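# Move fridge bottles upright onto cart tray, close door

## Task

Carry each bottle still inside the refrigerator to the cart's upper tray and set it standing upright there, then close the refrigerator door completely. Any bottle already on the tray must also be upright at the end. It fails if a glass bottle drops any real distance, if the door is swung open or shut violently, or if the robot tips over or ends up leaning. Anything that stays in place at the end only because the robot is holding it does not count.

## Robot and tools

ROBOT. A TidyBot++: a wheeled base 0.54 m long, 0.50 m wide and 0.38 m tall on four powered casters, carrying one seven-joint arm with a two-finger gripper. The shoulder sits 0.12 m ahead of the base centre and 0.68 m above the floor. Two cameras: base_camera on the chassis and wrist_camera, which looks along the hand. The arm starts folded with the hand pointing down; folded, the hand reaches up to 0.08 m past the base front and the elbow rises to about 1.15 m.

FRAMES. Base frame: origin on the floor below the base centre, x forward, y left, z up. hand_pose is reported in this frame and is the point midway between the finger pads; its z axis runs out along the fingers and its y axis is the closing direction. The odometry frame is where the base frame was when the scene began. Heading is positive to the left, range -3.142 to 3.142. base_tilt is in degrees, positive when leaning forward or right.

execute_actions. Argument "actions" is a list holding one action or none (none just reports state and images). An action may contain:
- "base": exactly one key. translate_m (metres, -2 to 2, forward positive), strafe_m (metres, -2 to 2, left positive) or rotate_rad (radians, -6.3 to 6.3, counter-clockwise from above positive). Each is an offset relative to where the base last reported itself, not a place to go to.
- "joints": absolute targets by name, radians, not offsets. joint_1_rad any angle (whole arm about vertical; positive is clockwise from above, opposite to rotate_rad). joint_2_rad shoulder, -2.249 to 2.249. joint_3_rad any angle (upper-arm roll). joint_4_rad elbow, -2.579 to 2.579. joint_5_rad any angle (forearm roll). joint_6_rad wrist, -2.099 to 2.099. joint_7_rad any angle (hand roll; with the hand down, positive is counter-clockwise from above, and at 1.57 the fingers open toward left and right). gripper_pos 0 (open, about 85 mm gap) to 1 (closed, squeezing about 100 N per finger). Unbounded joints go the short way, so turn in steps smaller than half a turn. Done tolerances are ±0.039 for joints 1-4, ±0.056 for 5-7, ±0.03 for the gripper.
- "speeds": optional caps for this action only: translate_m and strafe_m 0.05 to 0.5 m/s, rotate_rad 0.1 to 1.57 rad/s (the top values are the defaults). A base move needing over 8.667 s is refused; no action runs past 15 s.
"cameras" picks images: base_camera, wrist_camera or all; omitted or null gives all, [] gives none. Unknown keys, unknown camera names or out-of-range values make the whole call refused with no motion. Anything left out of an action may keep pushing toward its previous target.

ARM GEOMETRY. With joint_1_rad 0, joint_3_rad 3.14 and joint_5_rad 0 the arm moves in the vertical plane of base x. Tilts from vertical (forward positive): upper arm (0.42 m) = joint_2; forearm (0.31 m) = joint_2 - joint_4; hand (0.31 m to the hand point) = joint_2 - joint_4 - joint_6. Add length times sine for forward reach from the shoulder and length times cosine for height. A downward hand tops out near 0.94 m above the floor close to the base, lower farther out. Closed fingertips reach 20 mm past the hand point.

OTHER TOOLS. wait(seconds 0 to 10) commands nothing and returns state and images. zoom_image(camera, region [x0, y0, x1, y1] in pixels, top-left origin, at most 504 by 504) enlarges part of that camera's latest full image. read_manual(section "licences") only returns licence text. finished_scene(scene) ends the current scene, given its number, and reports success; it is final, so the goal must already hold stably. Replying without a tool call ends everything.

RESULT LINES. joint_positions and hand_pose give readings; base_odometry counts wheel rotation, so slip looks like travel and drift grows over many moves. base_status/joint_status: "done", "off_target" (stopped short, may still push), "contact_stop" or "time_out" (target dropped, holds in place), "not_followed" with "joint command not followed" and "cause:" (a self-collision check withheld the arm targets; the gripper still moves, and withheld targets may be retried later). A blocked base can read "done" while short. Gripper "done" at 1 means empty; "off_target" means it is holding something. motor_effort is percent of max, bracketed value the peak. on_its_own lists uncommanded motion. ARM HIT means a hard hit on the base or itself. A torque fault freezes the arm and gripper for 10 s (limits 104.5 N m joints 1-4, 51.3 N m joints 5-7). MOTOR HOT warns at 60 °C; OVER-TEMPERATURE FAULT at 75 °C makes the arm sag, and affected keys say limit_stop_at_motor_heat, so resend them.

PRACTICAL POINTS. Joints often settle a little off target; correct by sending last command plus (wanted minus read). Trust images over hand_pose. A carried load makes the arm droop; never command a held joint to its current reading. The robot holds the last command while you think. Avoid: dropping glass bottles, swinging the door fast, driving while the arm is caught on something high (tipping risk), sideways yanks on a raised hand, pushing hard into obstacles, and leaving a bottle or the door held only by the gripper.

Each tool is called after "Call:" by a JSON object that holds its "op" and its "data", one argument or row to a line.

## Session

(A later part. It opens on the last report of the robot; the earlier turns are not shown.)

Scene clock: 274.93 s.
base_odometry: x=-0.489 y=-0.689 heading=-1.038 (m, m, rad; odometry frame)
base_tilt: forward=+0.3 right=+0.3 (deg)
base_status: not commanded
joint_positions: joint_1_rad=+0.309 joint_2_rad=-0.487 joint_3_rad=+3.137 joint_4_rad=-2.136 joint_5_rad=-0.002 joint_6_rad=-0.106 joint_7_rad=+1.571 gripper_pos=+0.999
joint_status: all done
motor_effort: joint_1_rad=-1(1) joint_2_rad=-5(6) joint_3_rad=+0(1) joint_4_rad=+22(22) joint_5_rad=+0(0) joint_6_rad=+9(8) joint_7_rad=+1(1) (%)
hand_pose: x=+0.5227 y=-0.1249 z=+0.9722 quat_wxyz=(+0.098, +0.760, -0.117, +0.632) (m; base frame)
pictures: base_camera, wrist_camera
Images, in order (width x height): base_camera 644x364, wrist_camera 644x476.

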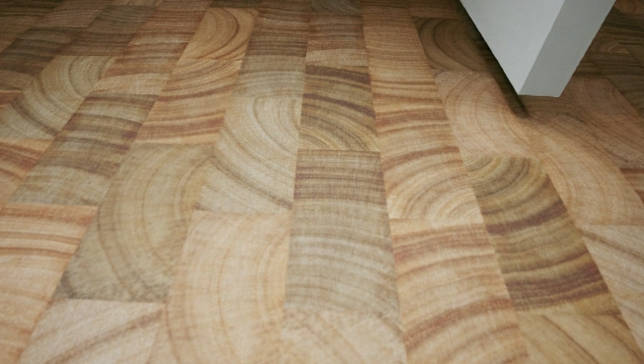

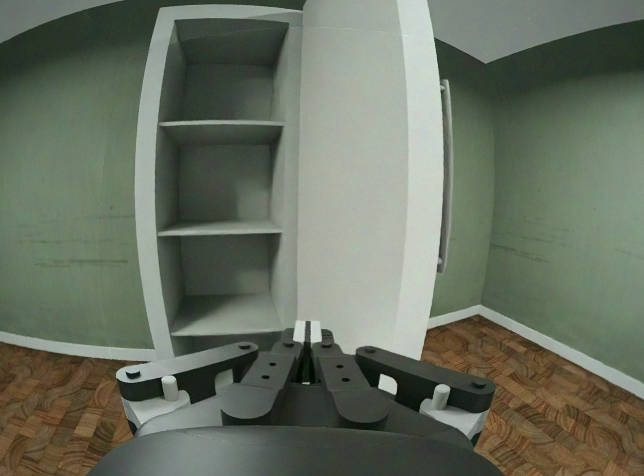

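Call:
{"op": "execute_actions", "data": {
  "actions": [
    {"base":{"translate_m":0.08},"joints":{"joint_1_rad":0}}
  ],
  "cameras": []
}}

Call:
{"op": "execute_actions", "data": {
  "actions": [
    {"base":{"strafe_m":-0.62}}
  ]
}}

Call:
{"op": "execute_actions", "data": {
  "actions": [
    {"joints":{"joint_2_rad":0.7,"joint_4_rad":-1.9,"joint_6_rad":1.05}}
  ]
}}

Scene clock: 287.03 s.
base_odometry: x=-0.448 y=-0.758 heading=-1.038 (m, m, rad; odometry frame)
base_tilt: forward=+0.3 right=+0.3 (deg)
base_status: done
joint_positions: joint_1_rad=+0.009 joint_2_rad=-0.490 joint_3_rad=+3.137 joint_4_rad=-2.137 joint_5_rad=-0.002 joint_6_rad=-0.106 joint_7_rad=+1.571 gripper_pos=+0.999
joint_status: all done
motor_effort: joint_1_rad=+0(1) joint_2_rad=-5(9) joint_3_rad=+0(1) joint_4_rad=+22(22) joint_5_rad=-1(1) joint_6_rad=+9(9) joint_7_rad=+1(1) (%)
hand_pose: x=+0.5404 y=+0.0000 z=+0.9729 quat_wxyz=(+0.002, +0.768, -0.002, +0.640) (m; base frame)
pictures: none
No camera images: the call's "cameras" was empty. Leave "cameras" out to get every camera's image.

Scene clock: 289.67 s.
base_odometry: x=-0.983 y=-1.072 heading=-1.039 (m, m, rad; odometry frame)
base_tilt: forward=+0.3 right=+0.4 (deg)
base_status: done
joint_positions: joint_1_rad=+0.009 joint_2_rad=-0.490 joint_3_rad=+3.137 joint_4_rad=-2.137 joint_5_rad=-0.002 joint_6_rad=-0.107 joint_7_rad=+1.571 gripper_pos=+0.999
joint_status: not commanded
motor_effort: joint_1_rad=+0(1) joint_2_rad=-5(6) joint_3_rad=+0(2) joint_4_rad=+22(22) joint_5_rad=-1(0) joint_6_rad=+9(10) joint_7_rad=+0(1) (%)
hand_pose: x=+0.5404 y=+0.0001 z=+0.9726 quat_wxyz=(+0.002, +0.769, -0.001, +0.640) (m; base frame)
pictures: base_camera, wrist_camera
Images, in order (width x height): base_camera 644x364, wrist_camera 644x476.

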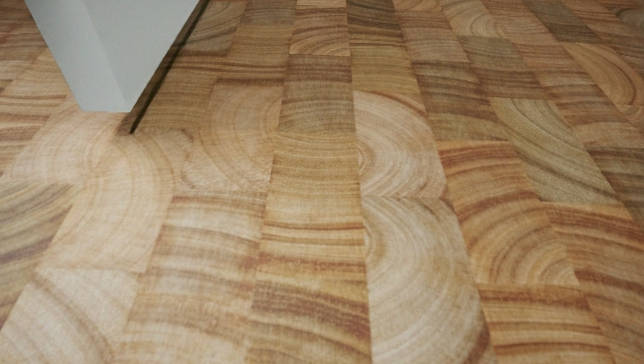

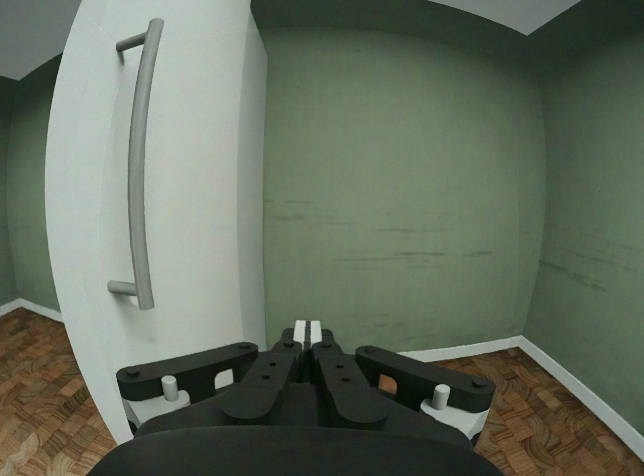

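Scene clock: 292.13 s.
base_odometry: x=-0.983 y=-1.072 heading=-1.039 (m, m, rad; odometry frame)
base_tilt: forward=+0.3 right=+0.3 (deg)
base_status: not commanded
joint_positions: joint_1_rad=+0.009 joint_2_rad=+0.688 joint_3_rad=+3.137 joint_4_rad=-1.916 joint_5_rad=-0.002 joint_6_rad=+1.004 joint_7_rad=+1.571 gripper_pos=+0.999
joint_status: all done
motor_effort: joint_1_rad=+0(1) joint_2_rad=-40(41) joint_3_rad=-1(1) joint_4_rad=+14(22) joint_5_rad=-1(1) joint_6_rad=+10(9) joint_7_rad=+0(1) (%)
hand_pose: x=+0.8583 y=-0.0030 z=+0.7275 quat_wxyz=(+0.001, +0.717, -0.003, +0.697) (m; base frame)
pictures: base_camera, wrist_camera
Images, in order (width x height): base_camera 644x364, wrist_camera 644x476.

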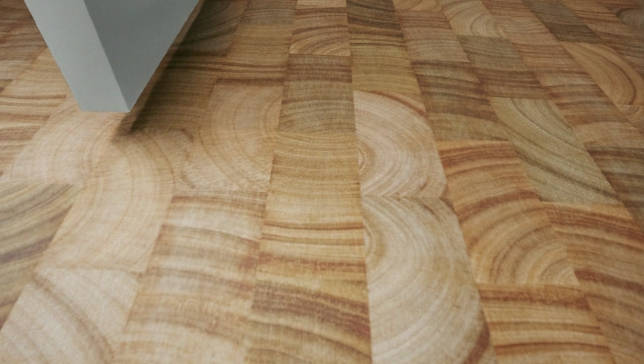

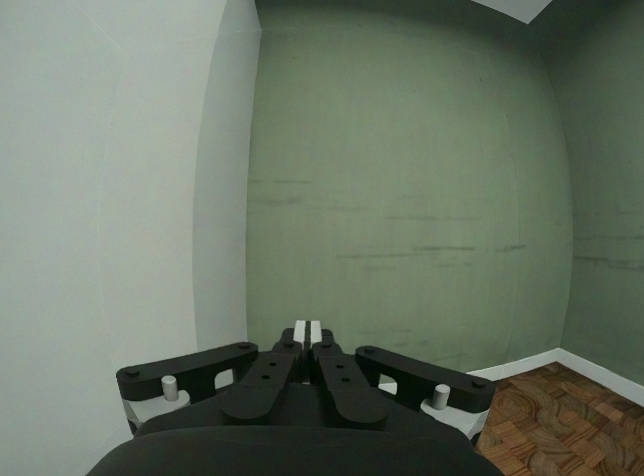

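Call:
{"op": "execute_actions", "data": {
  "actions": [
    {"base":{"strafe_m":0.4},"speeds":{"strafe_m":0.08}}
  ]
}}

Scene clock: 301.27 s.
base_odometry: x=-0.638 y=-0.869 heading=-1.039 (m, m, rad; odometry frame)
base_tilt: forward=+0.3 right=+0.3 (deg)
base_status: done
joint_positions: joint_1_rad=+0.001 joint_2_rad=+0.688 joint_3_rad=+3.146 joint_4_rad=-1.915 joint_5_rad=-0.005 joint_6_rad=+1.005 joint_7_rad=+1.571 gripper_pos=+0.999
joint_status: not commanded
motor_effort: joint_1_rad=-1(6) joint_2_rad=-40(41) joint_3_rad=-1(5) joint_4_rad=+14(15) joint_5_rad=-1(2) joint_6_rad=+9(10) joint_7_rad=+1(1) (%)
hand_pose: x=+0.8588 y=-0.0035 z=+0.7284 quat_wxyz=(+0.003, +0.717, -0.003, +0.697) (m; base frame)
pictures: base_camera, wrist_camera
Images, in order (width x height): base_camera 644x364, wrist_camera 644x476.

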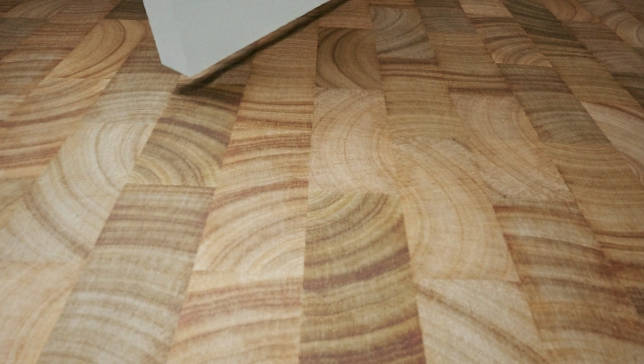

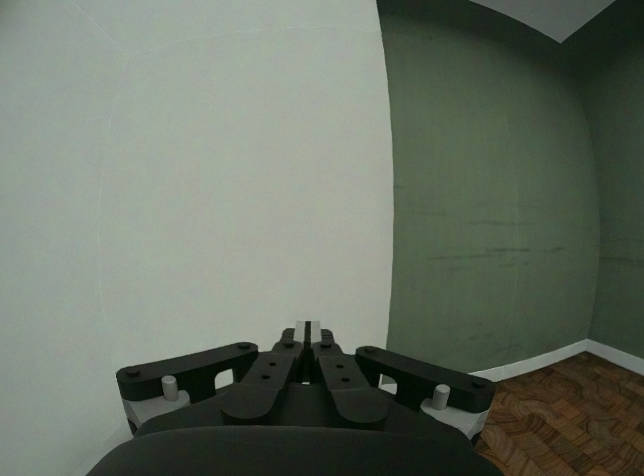

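Call:
{"op": "execute_actions", "data": {
  "actions": [
    {"base":{"strafe_m":0.2},"speeds":{"strafe_m":0.06}}
  ],
  "cameras": ["base_camera"]
}}

Call:
{"op": "execute_actions", "data": {
  "actions": [
    {"base":{"translate_m":0.2},"speeds":{"translate_m":0.05}}
  ]
}}

Scene clock: 307.43 s.
base_odometry: x=-0.466 y=-0.767 heading=-1.038 (m, m, rad; odometry frame)
base_tilt: forward=+0.3 right=+0.3 (deg)
base_status: done
joint_positions: joint_1_rad=-0.001 joint_2_rad=+0.688 joint_3_rad=+3.146 joint_4_rad=-1.914 joint_5_rad=-0.005 joint_6_rad=+1.005 joint_7_rad=+1.571 gripper_pos=+0.999
joint_status: not commanded
motor_effort: joint_1_rad=+0(3) joint_2_rad=-40(42) joint_3_rad=+0(2) joint_4_rad=+14(15) joint_5_rad=-1(1) joint_6_rad=+9(10) joint_7_rad=+0(1) (%)
hand_pose: x=+0.8588 y=-0.0019 z=+0.7286 quat_wxyz=(+0.003, +0.716, -0.002, +0.698) (m; base frame)
pictures: base_camera
Images, in order (width x height): base_camera 644x364.

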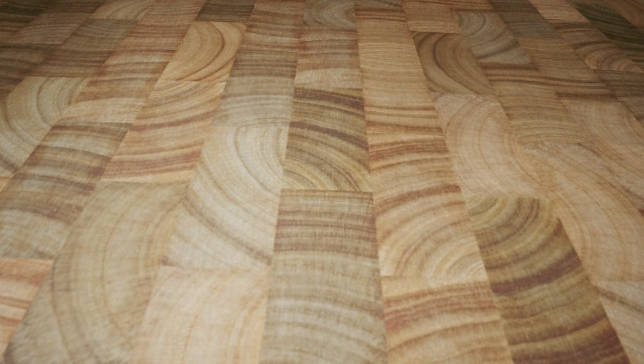

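Scene clock: 311.93 s.
base_odometry: x=-0.364 y=-0.940 heading=-1.038 (m, m, rad; odometry frame)
base_tilt: forward=+0.3 right=+0.3 (deg)
base_status: done
joint_positions: joint_1_rad=-0.001 joint_2_rad=+0.689 joint_3_rad=+3.146 joint_4_rad=-1.912 joint_5_rad=-0.005 joint_6_rad=+1.006 joint_7_rad=+1.571 gripper_pos=+0.999
joint_status: not commanded
motor_effort: joint_1_rad=+0(1) joint_2_rad=-40(42) joint_3_rad=-1(1) joint_4_rad=+14(15) joint_5_rad=-1(0) joint_6_rad=+9(9) joint_7_rad=+0(1) (%)
hand_pose: x=+0.8594 y=-0.0019 z=+0.7295 quat_wxyz=(+0.003, +0.716, -0.002, +0.698) (m; base frame)
pictures: base_camera, wrist_camera
Images, in order (width x height): base_camera 644x364, wrist_camera 644x476.

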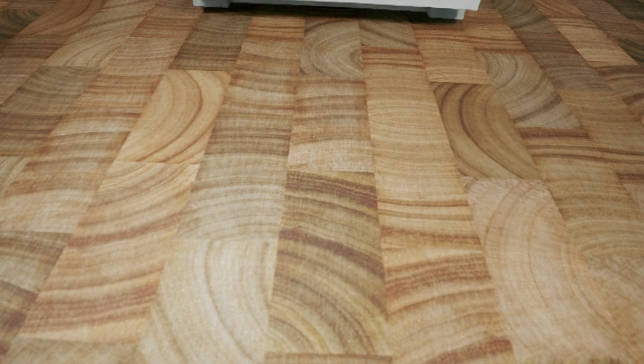

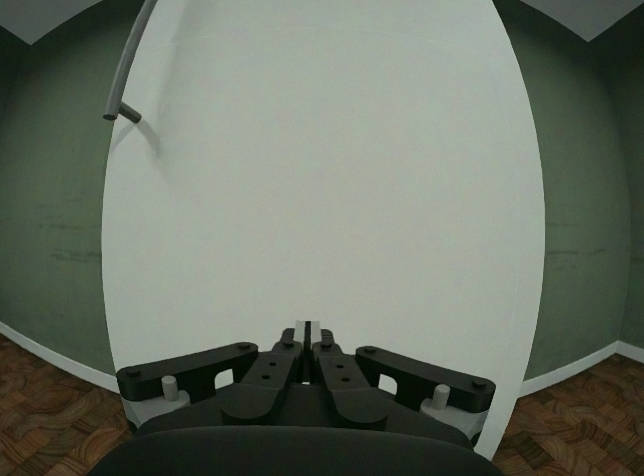

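Call:
{"op": "execute_actions", "data": {
  "actions": [
    {"base":{"translate_m":0.07},"speeds":{"translate_m":0.05}}
  ]
}}

Scene clock: 316.40 s.
base_odometry: x=-0.328 y=-1.000 heading=-1.038 (m, m, rad; odometry frame)
base_tilt: forward=+0.3 right=+0.3 (deg)
base_status: done
joint_positions: joint_1_rad=-0.001 joint_2_rad=+0.689 joint_3_rad=+3.146 joint_4_rad=-1.911 joint_5_rad=-0.005 joint_6_rad=+1.006 joint_7_rad=+1.571 gripper_pos=+0.999
joint_status: not commanded
motor_effort: joint_1_rad=+0(2) joint_2_rad=-40(42) joint_3_rad=-1(2) joint_4_rad=+14(15) joint_5_rad=-1(1) joint_6_rad=+10(10) joint_7_rad=+1(0) (%)
hand_pose: x=+0.8597 y=-0.0019 z=+0.7300 quat_wxyz=(+0.003, +0.715, -0.002, +0.699) (m; base frame)
pictures: base_camera, wrist_camera
Images, in order (width x height): base_camera 644x364, wrist_camera 644x476.

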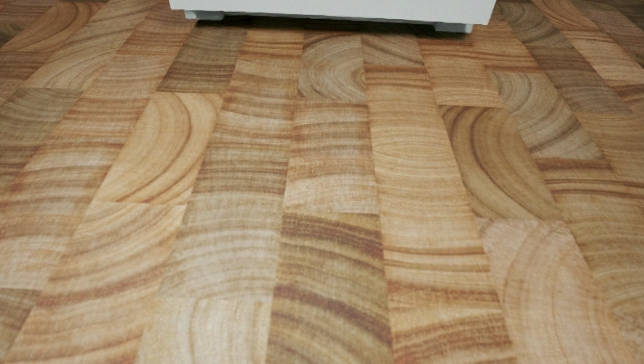

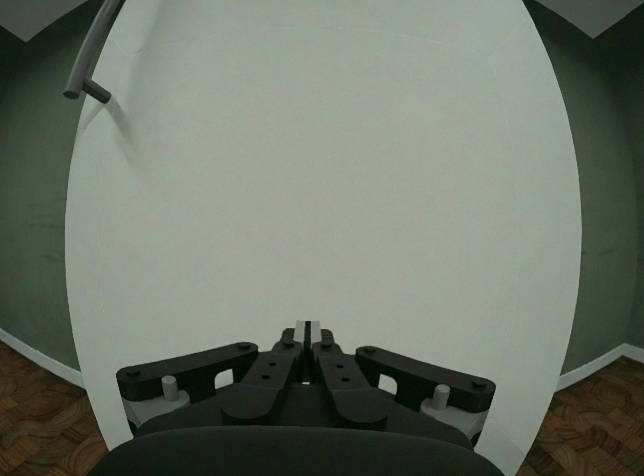

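Call:
{"op": "execute_actions", "data": {
  "actions": [
    {"base":{"translate_m":0.045},"speeds":{"translate_m":0.05}}
  ]
}}

Call:
{"op": "execute_actions", "data": {
  "actions": [
    {"base":{"translate_m":-0.15},"joints":{"joint_1_rad":2.6,"joint_2_rad":-0.3,"joint_4_rad":-2.0,"joint_6_rad":-0.3}}
  ]
}}

Scene clock: 321.87 s.
base_odometry: x=-0.305 y=-1.038 heading=-1.037 (m, m, rad; odometry frame)
base_tilt: forward=+0.4 right=+0.3 (deg)
base_status: done
joint_positions: joint_1_rad=-0.001 joint_2_rad=+0.689 joint_3_rad=+3.146 joint_4_rad=-1.911 joint_5_rad=-0.005 joint_6_rad=+1.006 joint_7_rad=+1.571 gripper_pos=+0.999
joint_status: not commanded
motor_effort: joint_1_rad=-1(2) joint_2_rad=-40(42) joint_3_rad=-1(2) joint_4_rad=+14(15) joint_5_rad=+0(1) joint_6_rad=+9(9) joint_7_rad=+1(0) (%)
hand_pose: x=+0.8599 y=-0.0019 z=+0.7303 quat_wxyz=(+0.003, +0.715, -0.002, +0.699) (m; base frame)
pictures: base_camera, wrist_camera
Images, in order (width x height): base_camera 644x364, wrist_camera 644x476.

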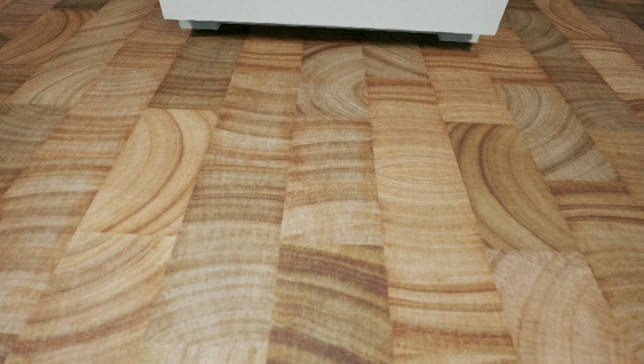

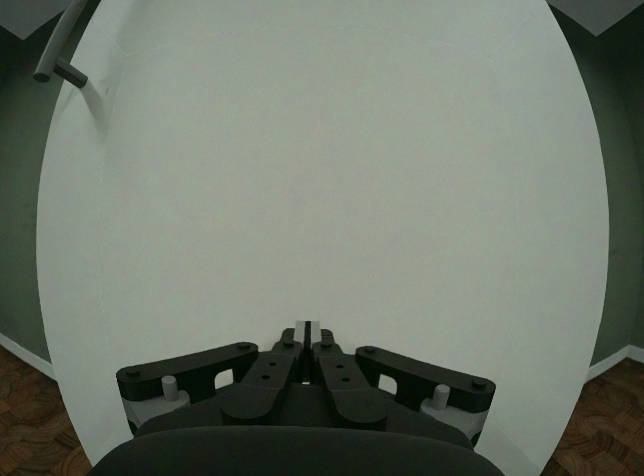

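Scene clock: 325.40 s.
base_odometry: x=-0.381 y=-0.909 heading=-1.037 (m, m, rad; odometry frame)
base_tilt: forward=+0.3 right=+0.3 (deg)
base_status: done
joint_positions: joint_1_rad=+2.591 joint_2_rad=-0.281 joint_3_rad=+3.143 joint_4_rad=-1.983 joint_5_rad=-0.005 joint_6_rad=-0.255 joint_7_rad=+1.571 gripper_pos=+0.999
joint_status: all done
motor_effort: joint_1_rad=-1(3) joint_2_rad=-12(43) joint_3_rad=+0(2) joint_4_rad=+22(22) joint_5_rad=+0(1) joint_6_rad=+9(9) joint_7_rad=+0(0) (%)
hand_pose: x=-0.2923 y=-0.2538 z=+0.9277 quat_wxyz=(+0.537, +0.224, -0.799, +0.153) (m; base frame)
pictures: base_camera, wrist_camera
Images, in order (width x height): base_camera 644x364, wrist_camera 644x476.

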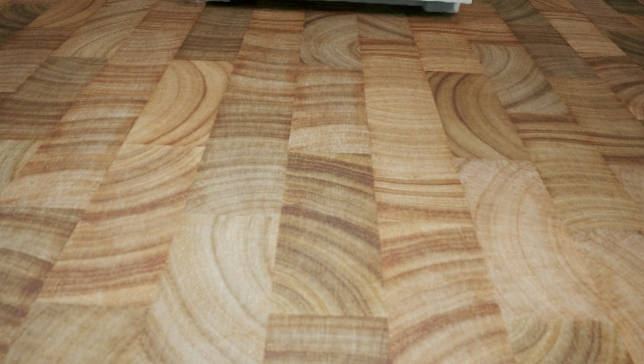

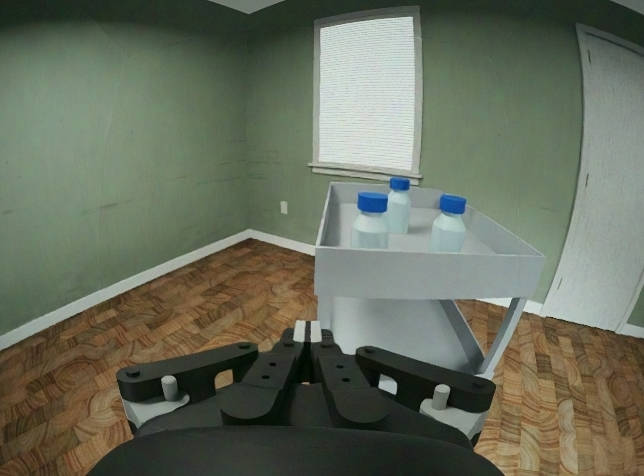

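Call:
{"op": "execute_actions", "data": {
  "actions": [
    {"joints":{"joint_1_rad":-0.15,"joint_2_rad":0.7,"joint_4_rad":-1.9,"joint_6_rad":1.05}}
  ],
  "cameras": []
}}

Call:
{"op": "execute_actions", "data": {
  "actions": [
    {"base":{"translate_m":0.21},"speeds":{"translate_m":0.06}}
  ]
}}

Scene clock: 334.30 s.
base_odometry: x=-0.381 y=-0.909 heading=-1.037 (m, m, rad; odometry frame)
base_tilt: forward=+0.3 right=+0.3 (deg)
base_status: not commanded
joint_positions: joint_1_rad=-0.148 joint_2_rad=+0.681 joint_3_rad=+3.143 joint_4_rad=-1.916 joint_5_rad=-0.005 joint_6_rad=+1.004 joint_7_rad=+1.571 gripper_pos=+0.999
joint_status: all done
motor_effort: joint_1_rad=-1(1) joint_2_rad=-39(40) joint_3_rad=-1(2) joint_4_rad=+14(21) joint_5_rad=-1(1) joint_6_rad=+9(10) joint_7_rad=+1(1) (%)
hand_pose: x=+0.8499 y=+0.1083 z=+0.7327 quat_wxyz=(-0.050, +0.713, +0.050, +0.697) (m; base frame)
pictures: none
No camera images: the call's "cameras" was empty. Leave "cameras" out to get every camera's image.

Scene clock: 338.37 s.
base_odometry: x=-0.275 y=-1.089 heading=-1.037 (m, m, rad; odometry frame)
base_tilt: forward=+0.3 right=+0.3 (deg)
base_status: done
joint_positions: joint_1_rad=-0.151 joint_2_rad=+0.639 joint_3_rad=+3.138 joint_4_rad=-2.007 joint_5_rad=-0.005 joint_6_rad=+1.042 joint_7_rad=+1.571 gripper_pos=+0.999
joint_status: not commanded
motor_effort: joint_1_rad=+2(2) joint_2_rad=-27(41) joint_3_rad=+1(2) joint_4_rad=+34(36) joint_5_rad=-1(2) joint_6_rad=+6(9) joint_7_rad=+1(1) (%)
hand_pose: x=+0.8221 y=+0.1095 z=+0.7326 quat_wxyz=(-0.054, +0.717, +0.052, +0.693) (m; base frame)
pictures: base_camera, wrist_camera
Images, in order (width x height): base_camera 644x364, wrist_camera 644x476.

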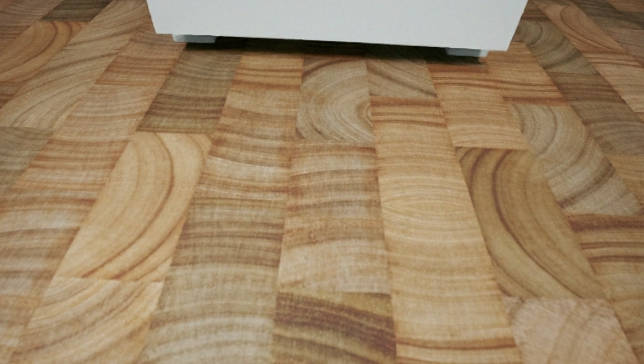

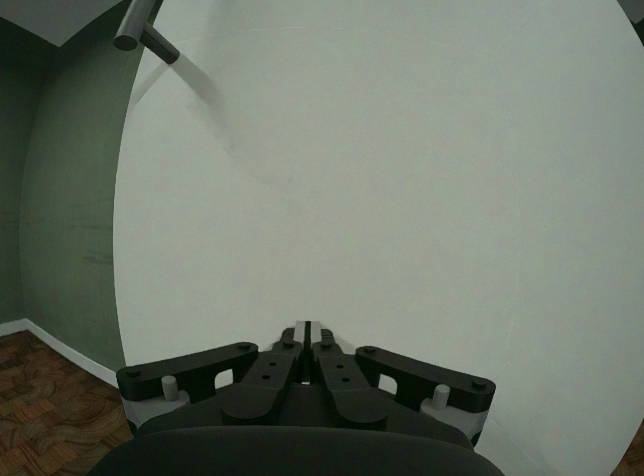

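Call:
{"op": "execute_actions", "data": {
  "actions": [
    {"base":{"translate_m":-0.08}}
  ],
  "cameras": ["base_camera"]
}}

Call:
{"op": "finished_scene", "data": {
  "scene": 1
}}

Scene clock: 342.87 s.
base_odometry: x=-0.315 y=-1.020 heading=-1.037 (m, m, rad; odometry frame)
base_tilt: forward=+0.3 right=+0.3 (deg)
base_status: done
joint_positions: joint_1_rad=-0.149 joint_2_rad=+0.696 joint_3_rad=+3.138 joint_4_rad=-1.897 joint_5_rad=-0.005 joint_6_rad=+1.042 joint_7_rad=+1.571 gripper_pos=+0.999
joint_status: not commanded
motor_effort: joint_1_rad=+0(1) joint_2_rad=-41(43) joint_3_rad=-1(1) joint_4_rad=+14(33) joint_5_rad=+0(0) joint_6_rad=+11(11) joint_7_rad=+1(1) (%)
hand_pose: x=+0.8553 y=+0.1127 z=+0.7429 quat_wxyz=(-0.054, +0.698, +0.050, +0.712) (m; base frame)
pictures: base_camera
Images, in order (width x height): base_camera 644x364.

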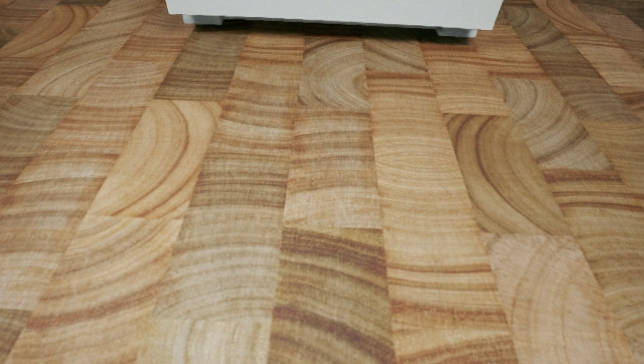

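The scene is finished: the task was done.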